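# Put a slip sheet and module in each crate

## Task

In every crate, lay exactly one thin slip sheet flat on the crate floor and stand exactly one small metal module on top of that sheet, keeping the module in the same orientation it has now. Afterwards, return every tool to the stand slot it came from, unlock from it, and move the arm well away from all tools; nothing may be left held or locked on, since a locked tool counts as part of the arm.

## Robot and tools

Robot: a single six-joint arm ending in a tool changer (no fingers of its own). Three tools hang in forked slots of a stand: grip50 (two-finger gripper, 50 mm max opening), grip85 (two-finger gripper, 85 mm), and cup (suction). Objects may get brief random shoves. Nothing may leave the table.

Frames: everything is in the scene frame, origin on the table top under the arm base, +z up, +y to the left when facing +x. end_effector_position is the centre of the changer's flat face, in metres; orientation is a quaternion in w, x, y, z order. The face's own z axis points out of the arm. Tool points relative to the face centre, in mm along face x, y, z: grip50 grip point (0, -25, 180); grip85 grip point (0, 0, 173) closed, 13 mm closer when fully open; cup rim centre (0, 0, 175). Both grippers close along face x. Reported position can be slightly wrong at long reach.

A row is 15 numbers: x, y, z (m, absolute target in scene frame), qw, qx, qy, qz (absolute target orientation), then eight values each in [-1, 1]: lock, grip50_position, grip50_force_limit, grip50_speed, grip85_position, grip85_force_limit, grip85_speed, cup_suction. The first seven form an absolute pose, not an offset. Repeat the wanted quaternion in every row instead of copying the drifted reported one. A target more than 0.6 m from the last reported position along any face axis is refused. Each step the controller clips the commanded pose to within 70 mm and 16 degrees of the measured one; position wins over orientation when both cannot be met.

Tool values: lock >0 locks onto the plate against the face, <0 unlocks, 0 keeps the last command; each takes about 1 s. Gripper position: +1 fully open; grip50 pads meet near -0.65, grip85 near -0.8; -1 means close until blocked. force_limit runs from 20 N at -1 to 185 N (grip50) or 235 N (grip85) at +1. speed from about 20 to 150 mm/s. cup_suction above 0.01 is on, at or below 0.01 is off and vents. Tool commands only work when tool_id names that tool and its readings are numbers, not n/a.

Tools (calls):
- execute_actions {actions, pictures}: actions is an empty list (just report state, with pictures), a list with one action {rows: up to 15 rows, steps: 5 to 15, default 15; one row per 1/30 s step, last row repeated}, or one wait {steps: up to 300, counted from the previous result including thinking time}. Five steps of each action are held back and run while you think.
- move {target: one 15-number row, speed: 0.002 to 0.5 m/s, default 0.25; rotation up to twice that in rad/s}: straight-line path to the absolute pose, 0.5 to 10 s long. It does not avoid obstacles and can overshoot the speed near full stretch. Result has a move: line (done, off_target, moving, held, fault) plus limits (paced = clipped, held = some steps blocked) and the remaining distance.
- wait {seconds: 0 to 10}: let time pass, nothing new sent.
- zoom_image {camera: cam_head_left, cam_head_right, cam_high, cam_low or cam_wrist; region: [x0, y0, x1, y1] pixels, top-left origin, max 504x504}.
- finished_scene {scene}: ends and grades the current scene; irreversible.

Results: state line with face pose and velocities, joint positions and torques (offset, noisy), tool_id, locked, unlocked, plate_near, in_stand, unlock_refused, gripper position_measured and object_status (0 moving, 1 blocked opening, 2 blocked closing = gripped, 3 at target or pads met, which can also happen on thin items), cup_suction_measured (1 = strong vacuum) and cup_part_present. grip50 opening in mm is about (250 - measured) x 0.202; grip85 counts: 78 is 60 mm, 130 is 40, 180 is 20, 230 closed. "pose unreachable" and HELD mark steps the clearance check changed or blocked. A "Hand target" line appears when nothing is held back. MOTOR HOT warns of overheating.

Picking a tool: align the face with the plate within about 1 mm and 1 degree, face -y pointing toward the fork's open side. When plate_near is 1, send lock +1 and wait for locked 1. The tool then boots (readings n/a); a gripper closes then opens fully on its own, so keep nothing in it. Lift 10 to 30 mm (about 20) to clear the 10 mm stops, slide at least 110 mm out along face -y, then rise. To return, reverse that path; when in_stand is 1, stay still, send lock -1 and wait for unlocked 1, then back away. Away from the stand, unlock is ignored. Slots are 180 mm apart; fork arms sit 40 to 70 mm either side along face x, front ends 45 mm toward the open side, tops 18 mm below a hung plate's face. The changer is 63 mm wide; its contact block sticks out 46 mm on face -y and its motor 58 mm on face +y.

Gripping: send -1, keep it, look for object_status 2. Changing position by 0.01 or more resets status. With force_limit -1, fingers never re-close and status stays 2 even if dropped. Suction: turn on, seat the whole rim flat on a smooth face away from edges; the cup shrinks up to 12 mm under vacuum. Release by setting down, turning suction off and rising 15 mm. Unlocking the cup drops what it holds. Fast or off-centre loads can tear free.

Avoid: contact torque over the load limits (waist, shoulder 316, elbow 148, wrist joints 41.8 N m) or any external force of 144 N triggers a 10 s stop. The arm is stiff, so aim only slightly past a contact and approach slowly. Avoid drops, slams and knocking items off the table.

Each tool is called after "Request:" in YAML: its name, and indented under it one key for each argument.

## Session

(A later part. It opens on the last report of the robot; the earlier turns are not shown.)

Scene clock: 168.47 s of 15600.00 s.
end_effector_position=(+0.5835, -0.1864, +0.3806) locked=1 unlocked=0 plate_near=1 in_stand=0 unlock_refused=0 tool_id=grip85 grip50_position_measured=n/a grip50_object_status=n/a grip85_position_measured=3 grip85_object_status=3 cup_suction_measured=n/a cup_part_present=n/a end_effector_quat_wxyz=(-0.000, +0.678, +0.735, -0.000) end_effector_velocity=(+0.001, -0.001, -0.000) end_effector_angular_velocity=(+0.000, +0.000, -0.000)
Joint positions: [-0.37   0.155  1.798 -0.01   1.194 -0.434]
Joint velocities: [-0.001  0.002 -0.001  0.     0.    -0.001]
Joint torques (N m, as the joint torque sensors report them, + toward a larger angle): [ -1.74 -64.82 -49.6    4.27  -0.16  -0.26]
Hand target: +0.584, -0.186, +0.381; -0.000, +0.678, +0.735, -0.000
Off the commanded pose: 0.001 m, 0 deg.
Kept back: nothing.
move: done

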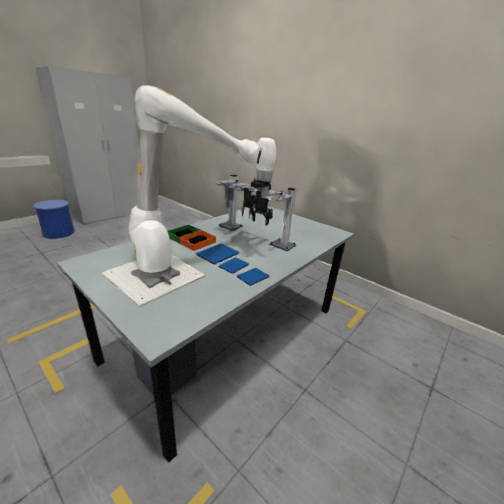

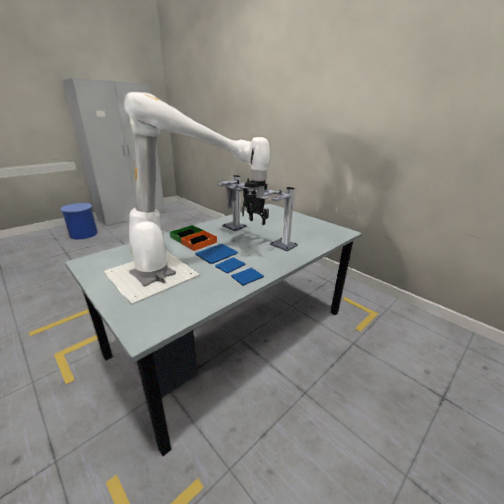

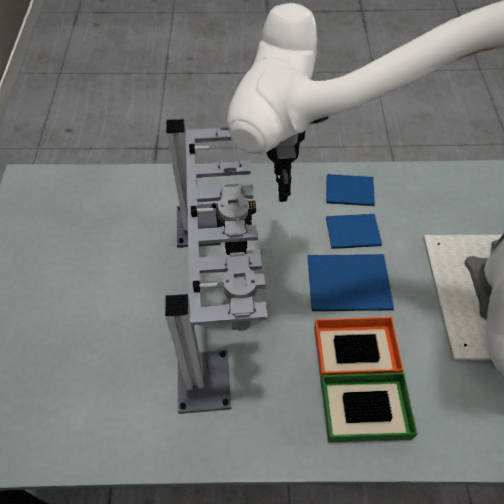

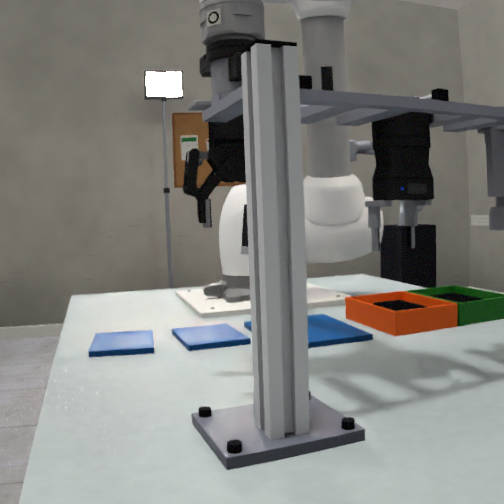

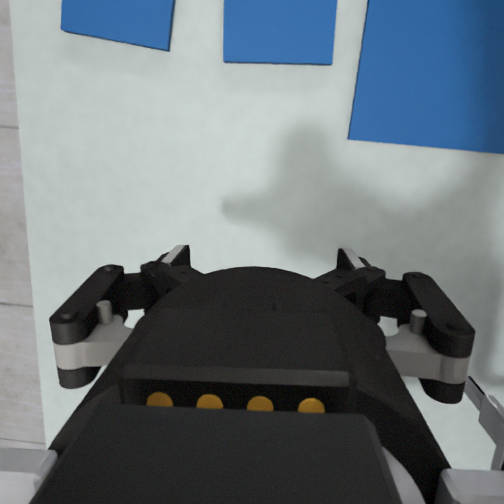

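Both modules placed. Return grip85.

Request:
move:
  target: [0.7086,-0.1757,0.3808,0,0.6782,0.7349,0,0,0,0,0,1,-0.2,0.5,0]
  speed: 0.12

Request:
move:
  target: [0.7086,-0.1757,0.3625,0,0.6782,0.7349,0,0,0,0,0,1,-0.2,0.5,0]
  speed: 0.04

Request:
execute_actions:
  actions:
    - {"rows": [[0.7086,-0.1757,0.3622,0,0.6782,0.7349,0,0,0,0,0,1,-0.2,0.5,0],[0.7086,-0.1757,0.3619,0,0.6782,0.7349,0,0,0,0,0,1,-0.2,0.5,0],[0.7086,-0.1757,0.3616,0,0.6782,0.7349,0,0,0,0,0,1,-0.2,0.5,0],[0.7086,-0.1757,0.3616,0,0.6782,0.7349,0,0,0,0,0,1,-0.2,0.5,0],[0.7086,-0.1757,0.3613,0,0.6782,0.7349,0,0,0,0,0,1,-0.2,0.5,0],[0.7086,-0.1757,0.3613,0,0.6782,0.7349,0,0,0,0,0,1,-0.2,0.5,0],[0.7086,-0.1757,0.3610,0,0.6782,0.7349,0,0,0,0,0,1,-0.2,0.5,0]], "steps": 15}

Scene clock: 170.37 s of 15600.00 s.
end_effector_position=(+0.7086, -0.1758, +0.3806) locked=1 unlocked=0 plate_near=1 in_stand=0 unlock_refused=0 tool_id=grip85 grip50_position_measured=n/a grip50_object_status=n/a grip85_position_measured=3 grip85_object_status=3 cup_suction_measured=n/a cup_part_present=n/a end_effector_quat_wxyz=(+0.000, +0.678, +0.735, +0.000) end_effector_velocity=(+0.001, -0.000, -0.001) end_effector_angular_velocity=(+0.000, +0.002, -0.000)
Joint positions: [-0.297  0.335  1.568 -0.009  1.243 -0.362]
Joint velocities: [ 0.     0.003 -0.002 -0.     0.001  0.001]
Joint torques (N m, as the joint torque sensors report them, + toward a larger angle): [ -2.8  -85.89 -48.91   4.46   0.     0.01]
Hand target: +0.709, -0.176, +0.381; +0.000, +0.678, +0.735, +0.000
Off the commanded pose: 0.000 m, 0 deg.
Kept back: nothing.
move: done

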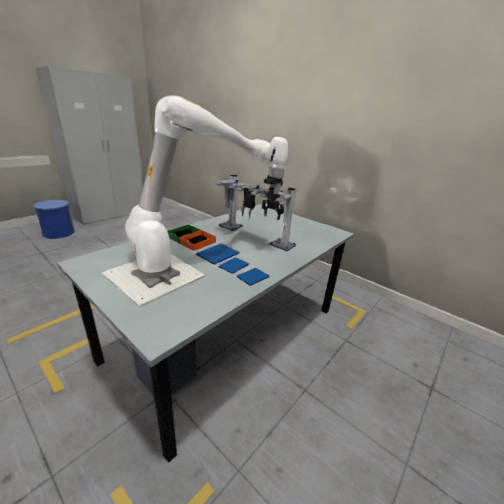

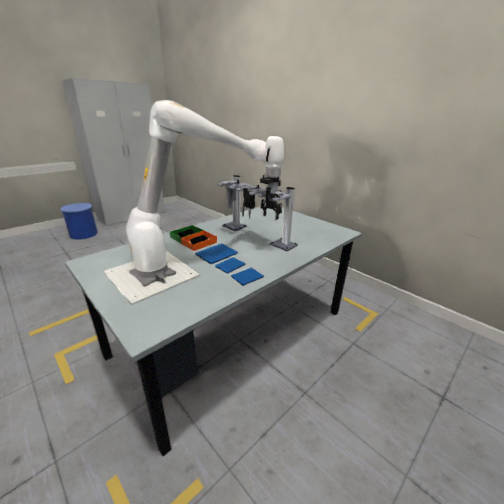

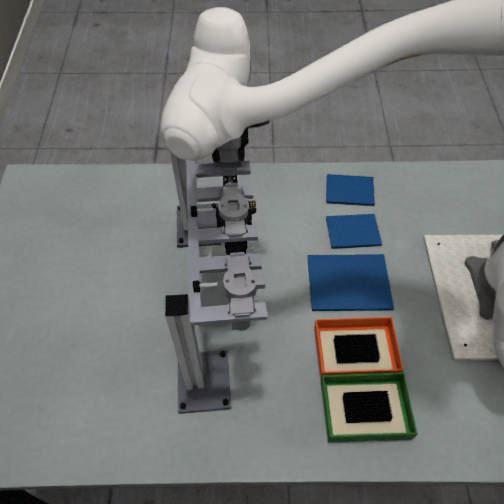

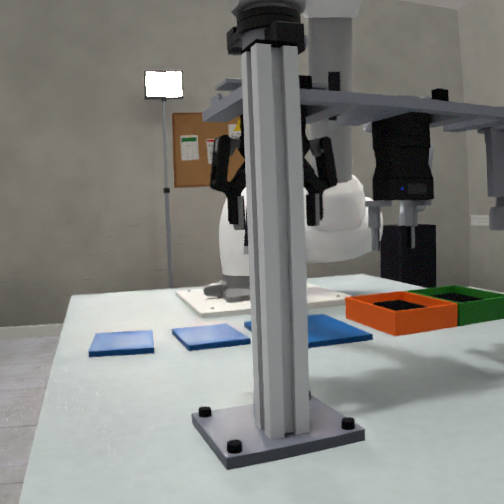

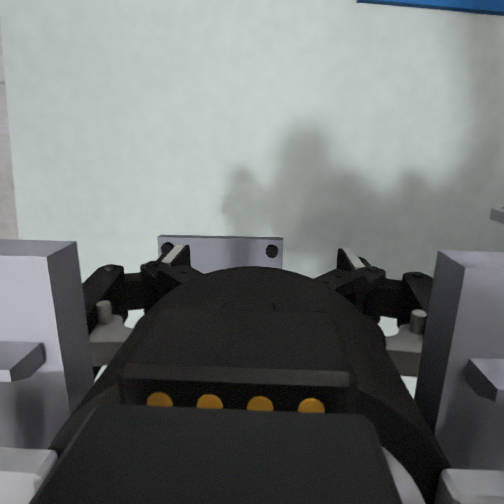

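Scene clock: 171.13 s of 15600.00 s.
end_effector_position=(+0.7086, -0.1757, +0.3626) locked=1 unlocked=0 plate_near=1 in_stand=1 unlock_refused=0 tool_id=grip85 grip50_position_measured=n/a grip50_object_status=n/a grip85_position_measured=3 grip85_object_status=3 cup_suction_measured=n/a cup_part_present=n/a end_effector_quat_wxyz=(-0.000, +0.678, +0.735, +0.000) end_effector_velocity=(+0.000, -0.000, -0.002) end_effector_angular_velocity=(-0.000, +0.001, -0.001)
Joint positions: [-0.297  0.345  1.589 -0.009  1.213 -0.361]
Joint velocities: [-0.     0.002  0.001 -0.    -0.002  0.001]
Joint torques (N m, as the joint torque sensors report them, + toward a larger angle): [ -2.3  -86.15 -48.33   4.46  -0.1   -0.09]
Hand target: +0.709, -0.176, +0.362; -0.000, +0.678, +0.735, +0.000
Off the commanded pose: 0.000 m, 0 deg.
Kept back: nothing.
move: done

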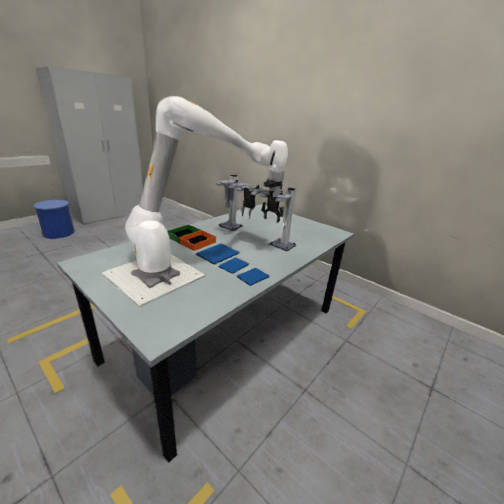

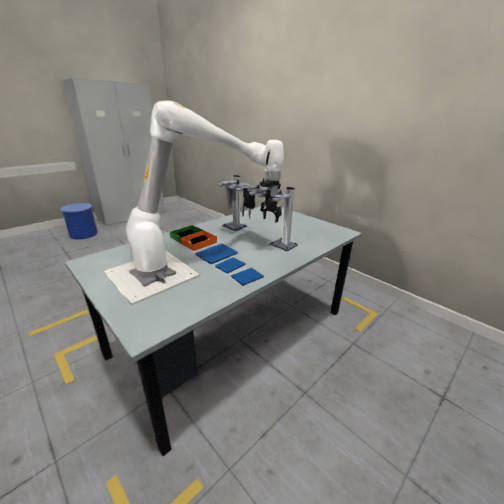

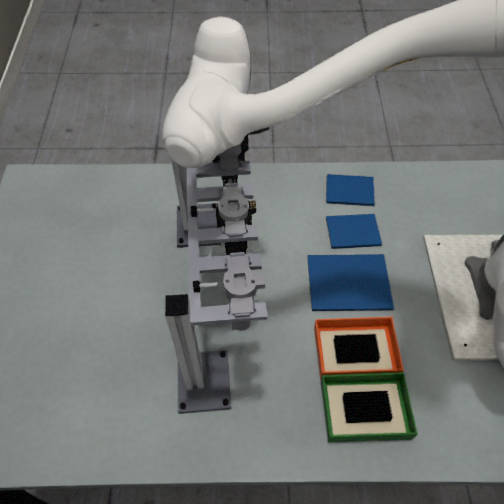

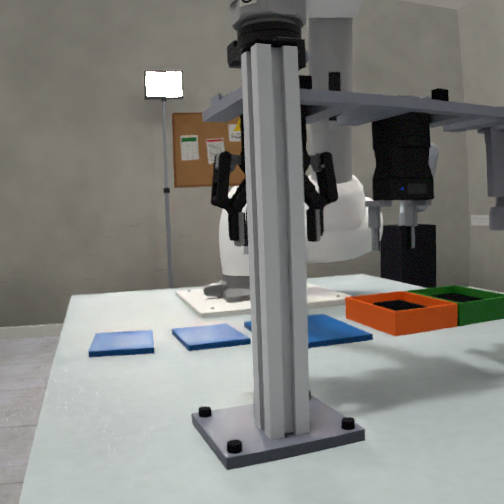

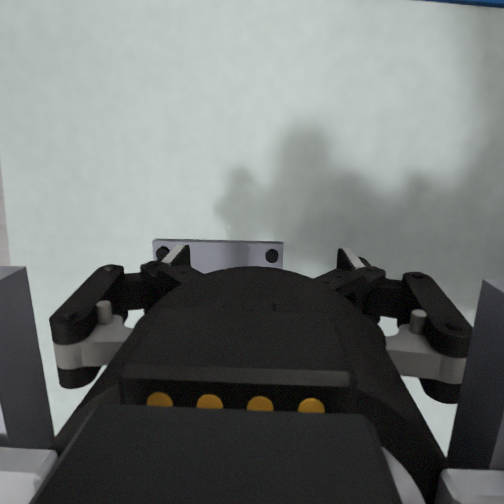

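Scene clock: 171.47 s of 15600.00 s.
end_effector_position=(+0.7086, -0.1757, +0.3611) locked=1 unlocked=0 plate_near=1 in_stand=1 unlock_refused=0 tool_id=grip85 grip50_position_measured=n/a grip50_object_status=n/a grip85_position_measured=3 grip85_object_status=3 cup_suction_measured=n/a cup_part_present=n/a end_effector_quat_wxyz=(-0.000, +0.678, +0.735, -0.000) end_effector_velocity=(+0.000, -0.000, -0.002) end_effector_angular_velocity=(+0.000, -0.000, +0.000)
Joint positions: [-0.297  0.346  1.59  -0.009  1.211 -0.361]
Joint velocities: [-0.     0.002  0.002  0.    -0.003 -0.   ]
Joint torques (N m, as the joint torque sensors report them, + toward a larger angle): [ -2.73 -85.54 -49.75   4.43  -0.01  -0.03]
Steps of this call (steps 1 to 10: the first 10 steps of this action). Readings (end_effector_position | what the end effector reports):
1: (+0.7086, -0.1757, +0.3625) | locked=1 unlocked=0 plate_near=1 in_stand=1 unlock_refused=0 tool_id=grip85 grip50_position_measured=n/a grip50_object_status=n/a grip85_position_measured=3 grip85_object_status=3 cup_suction_measured=n/a cup_part_present=n/a
2: (+0.7086, -0.1757, +0.3624) | locked=1 unlocked=0 plate_near=1 in_stand=1 unlock_refused=0 tool_id=grip85 grip50_position_measured=n/a grip50_object_status=n/a grip85_position_measured=3 grip85_object_status=3 cup_suction_measured=n/a cup_part_present=n/a
4: (+0.7086, -0.1757, +0.3620) | locked=1 unlocked=0 plate_near=1 in_stand=1 unlock_refused=0 tool_id=grip85 grip50_position_measured=n/a grip50_object_status=n/a grip85_position_measured=3 grip85_object_status=3 cup_suction_measured=n/a cup_part_present=n/a
8: (+0.7086, -0.1757, +0.3613) | locked=1 unlocked=0 plate_near=1 in_stand=1 unlock_refused=0 tool_id=grip85 grip50_position_measured=n/a grip50_object_status=n/a grip85_position_measured=3 grip85_object_status=3 cup_suction_measured=n/a cup_part_present=n/a
10: the state above

Request:
execute_actions:
  actions:
    - {"rows": [[0.7086,-0.1757,0.3609,0,0.6782,0.7349,0,0,0,0,0,1,-0.2,0.5,0],[0.7086,-0.1757,0.3609,0,0.6782,0.7349,0,0,0,0,0,1,-0.2,0.5,0],[0.7086,-0.1757,0.3609,0,0.6782,0.7349,0,0,0,0,0,1,-0.2,0.5,0],[0.7086,-0.1757,0.3609,0,0.6782,0.7349,0,0,0,0,0,1,-0.2,0.5,0],[0.7086,-0.1757,0.3609,0,0.6782,0.7349,0,-1,0,0,0,1,-0.2,0.5,0]], "steps": 15}

Request:
execute_actions:
  actions:
    - {"steps": 30}

Scene clock: 172.07 s of 15600.00 s.
end_effector_position=(+0.7086, -0.1757, +0.3607) locked=0 unlocked=0 plate_near=1 in_stand=1 unlock_refused=0 tool_id=none grip50_position_measured=n/a grip50_object_status=n/a grip85_position_measured=n/a grip85_object_status=n/a cup_suction_measured=n/a cup_part_present=n/a end_effector_quat_wxyz=(-0.000, +0.678, +0.735, -0.000) end_effector_velocity=(-0.000, -0.001, +0.001) end_effector_angular_velocity=(-0.005, +0.001, +0.002)
Joint positions: [-0.297  0.346  1.591 -0.009  1.21  -0.361]
Joint velocities: [-0.    -0.    -0.001 -0.005  0.001  0.   ]
Joint torques (N m, as the joint torque sensors report them, + toward a larger angle): [ -3.64 -87.3  -48.58   4.86  -0.09   0.04]
Off your previous action's commanded pose: 0.000 m, 0 deg at its last step (step 5 of this call).
Steps of this call (steps 1 to 5: the last 5 steps of your previous action; steps 6 to 8: nothing new was sent; steps 9 to 18: the first 10 steps of this action). Readings (end_effector_position | what the end effector reports):
9: (+0.7086, -0.1757, +0.3610) | locked=1 unlocked=0 plate_near=1 in_stand=1 unlock_refused=0 tool_id=grip85 grip50_position_measured=n/a grip50_object_status=n/a grip85_position_measured=3 grip85_object_status=3 cup_suction_measured=n/a cup_part_present=n/a
10: (+0.7086, -0.1757, +0.3610) | locked=1 unlocked=0 plate_near=1 in_stand=1 unlock_refused=0 tool_id=grip85 grip50_position_measured=n/a grip50_object_status=n/a grip85_position_measured=3 grip85_object_status=3 cup_suction_measured=n/a cup_part_present=n/a
12: (+0.7086, -0.1757, +0.3609) | locked=1 unlocked=0 plate_near=1 in_stand=1 unlock_refused=0 tool_id=grip85 grip50_position_measured=n/a grip50_object_status=n/a grip85_position_measured=3 grip85_object_status=3 cup_suction_measured=n/a cup_part_present=n/a
16: (+0.7086, -0.1757, +0.3607) | locked=1 unlocked=0 plate_near=1 in_stand=1 unlock_refused=0 tool_id=grip85 grip50_position_measured=n/a grip50_object_status=n/a grip85_position_measured=3 grip85_object_status=3 cup_suction_measured=n/a cup_part_present=n/a
18: the state above

Scene clock: 173.07 s of 15600.00 s.
end_effector_position=(+0.7086, -0.1757, +0.3609) locked=0 unlocked=1 plate_near=1 in_stand=1 unlock_refused=0 tool_id=none grip50_position_measured=n/a grip50_object_status=n/a grip85_position_measured=n/a grip85_object_status=n/a cup_suction_measured=n/a cup_part_present=n/a end_effector_quat_wxyz=(+0.000, +0.678, +0.735, +0.000) end_effector_velocity=(-0.000, -0.000, -0.001) end_effector_angular_velocity=(+0.001, +0.003, -0.000)
Joint positions: [-0.297  0.346  1.591 -0.009  1.21  -0.361]
Joint velocities: [-0.     0.001 -0.     0.     0.002  0.   ]
Joint torques (N m, as the joint torque sensors report them, + toward a larger angle): [ -2.93 -77.23 -42.23   4.25   0.01  -0.04]
Hand target: +0.709, -0.176, +0.361; -0.000, +0.678, +0.735, -0.000
Off the commanded pose: 0.000 m, 0 deg.
Kept back: nothing.
Steps of this call (steps 1 to 5: the last 5 steps of your previous action; steps 6 to 30: nothing new was sent). Readings (end_effector_position | what the end effector reports):
1: (+0.7086, -0.1757, +0.3607) | locked=0 unlocked=0 plate_near=1 in_stand=1 unlock_refused=0 tool_id=none grip50_position_measured=n/a grip50_object_status=n/a grip85_position_measured=n/a grip85_object_status=n/a cup_suction_measured=n/a cup_part_present=n/a
2: (+0.7086, -0.1757, +0.3608) | locked=0 unlocked=0 plate_near=1 in_stand=1 unlock_refused=0 tool_id=none grip50_position_measured=n/a grip50_object_status=n/a grip85_position_measured=n/a grip85_object_status=n/a cup_suction_measured=n/a cup_part_present=n/a
4: (+0.7087, -0.1757, +0.3609) | locked=0 unlocked=0 plate_near=1 in_stand=1 unlock_refused=0 tool_id=none grip50_position_measured=n/a grip50_object_status=n/a grip85_position_measured=n/a grip85_object_status=n/a cup_suction_measured=n/a cup_part_present=n/a
8: (+0.7086, -0.1757, +0.3609) | locked=0 unlocked=0 plate_near=1 in_stand=1 unlock_refused=0 tool_id=none grip50_position_measured=n/a grip50_object_status=n/a grip85_position_measured=n/a grip85_object_status=n/a cup_suction_measured=n/a cup_part_present=n/a
30: the state above

Request:
move:
  target: [0.7086,-0.1757,0.398,0,0.6782,0.7349,0,0,0,0,0,1,-0.2,0.5,0]
  speed: 0.1

Request:
move:
  target: [0.35,-0.08,0.50,0,0.6782,0.7349,0,0,0,0,0,1,-0.2,0.5,0]
  speed: 0.35

Scene clock: 174.10 s of 15600.00 s.
end_effector_position=(+0.7086, -0.1757, +0.3979) locked=0 unlocked=1 plate_near=0 in_stand=0 unlock_refused=0 tool_id=none grip50_position_measured=n/a grip50_object_status=n/a grip85_position_measured=n/a grip85_object_status=n/a cup_suction_measured=n/a cup_part_present=n/a end_effector_quat_wxyz=(-0.000, +0.678, +0.735, -0.000) end_effector_velocity=(+0.000, +0.000, +0.001) end_effector_angular_velocity=(+0.000, +0.001, +0.000)
Joint positions: [-0.297  0.327  1.547 -0.009  1.273 -0.361]
Joint velocities: [ 0.     0.    -0.001 -0.     0.002 -0.   ]
Joint torques (N m, as the joint torque sensors report them, + toward a larger angle): [ -2.57 -74.51 -43.68   4.4   -0.31   0.  ]
Hand target: +0.709, -0.176, +0.398; +0.000, +0.678, +0.735, -0.000
Off the commanded pose: 0.000 m, 0 deg.
Kept back: nothing.
move: done

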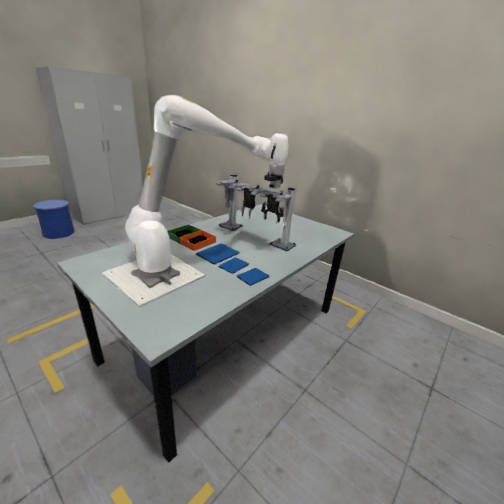

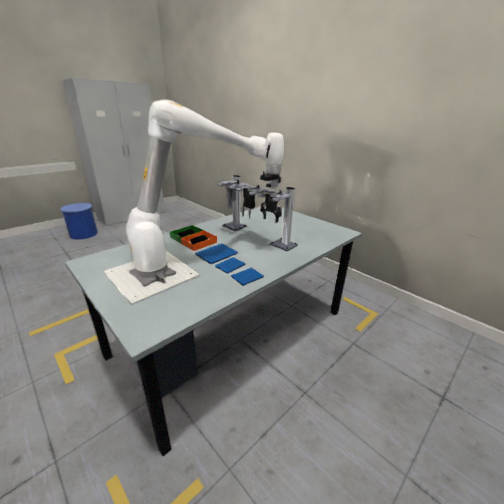

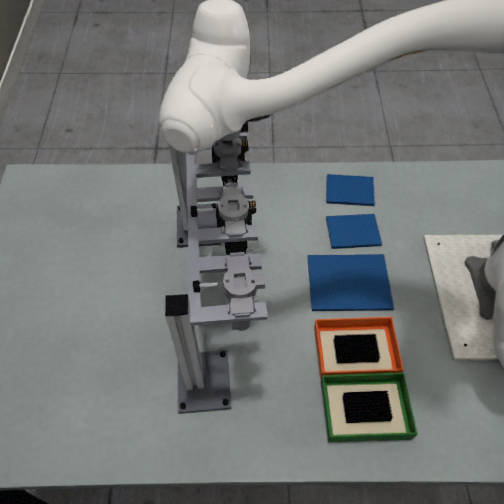

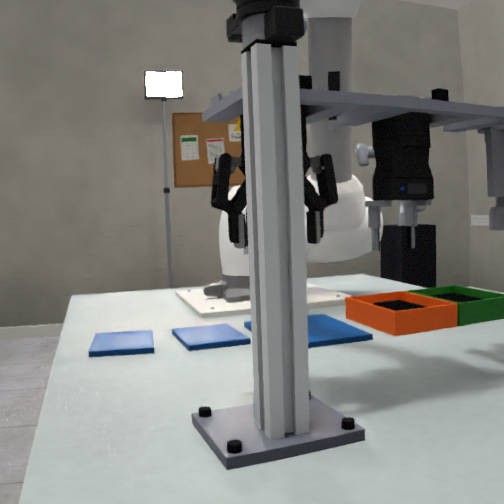

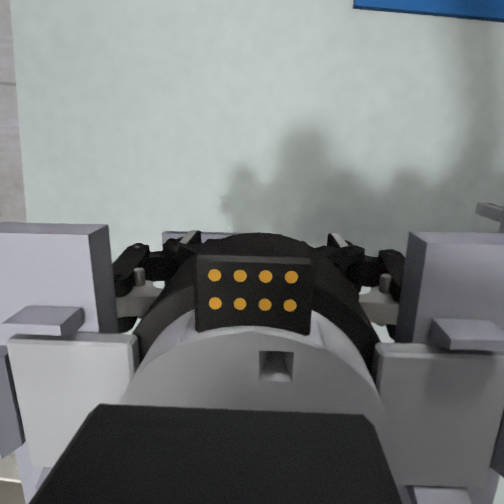

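Scene clock: 175.77 s of 15600.00 s.
end_effector_position=(+0.3503, -0.0797, +0.5005) locked=0 unlocked=1 plate_near=0 in_stand=0 unlock_refused=0 tool_id=none grip50_position_measured=n/a grip50_object_status=n/a grip85_position_measured=n/a grip85_object_status=n/a cup_suction_measured=n/a cup_part_present=n/a end_effector_quat_wxyz=(-0.000, +0.678, +0.735, -0.000) end_effector_velocity=(-0.001, +0.000, +0.000) end_effector_angular_velocity=(+0.000, +0.001, -0.000)
Joint positions: [-0.317 -0.318  2.003 -0.008  1.461 -0.383]
Joint velocities: [-0.    -0.001  0.    -0.     0.002  0.   ]
Joint torques (N m, as the joint torque sensors report them, + toward a larger angle): [ -3.87 -10.58 -44.52   4.6    0.08  -0.07]
Hand target: +0.350, -0.080, +0.501; +0.000, +0.678, +0.735, -0.000
Off the commanded pose: 0.001 m, 0 deg.
Kept back: nothing.
move: done

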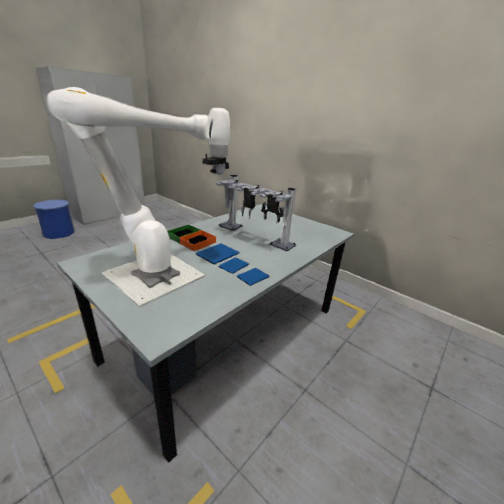

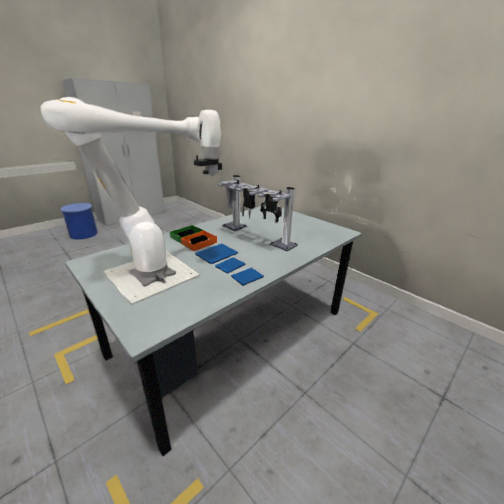

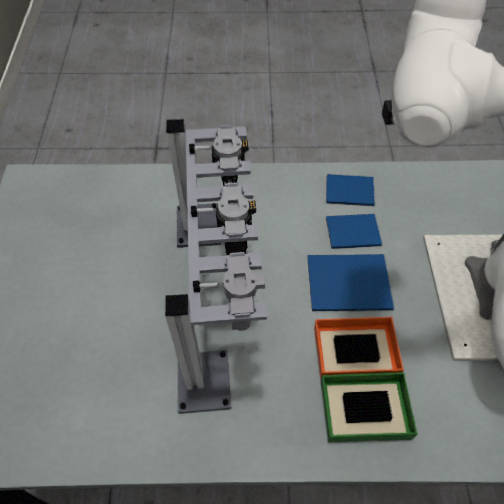

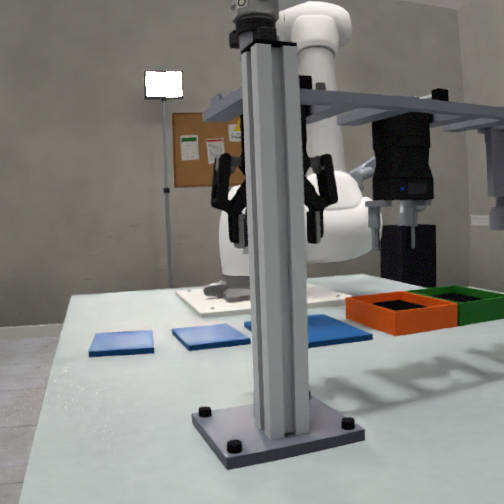

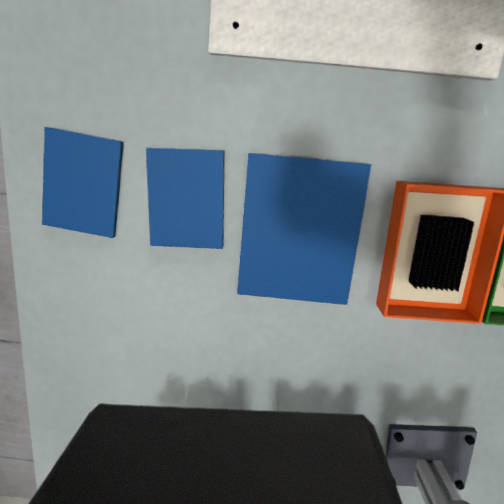

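Request:
zoom_image:
  camera: "cam_high"
  region: [160, 110, 440, 450]

Region (160, 110, 440, 450) of cam_high's 504x504 image, scaled by 1.482, with more detail than that image has; it fills the left 415 columns of this view, and the rest is white.

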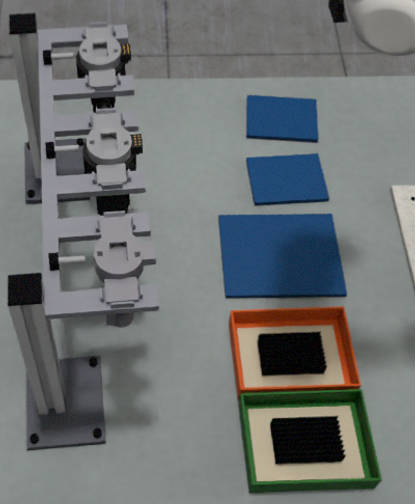

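All is in place: a sheet and a module sit in each crate, the tools are back in their slots, and the arm is clear.

Request:
finished_scene:
  scene: 2

The scene is finished: the task was done.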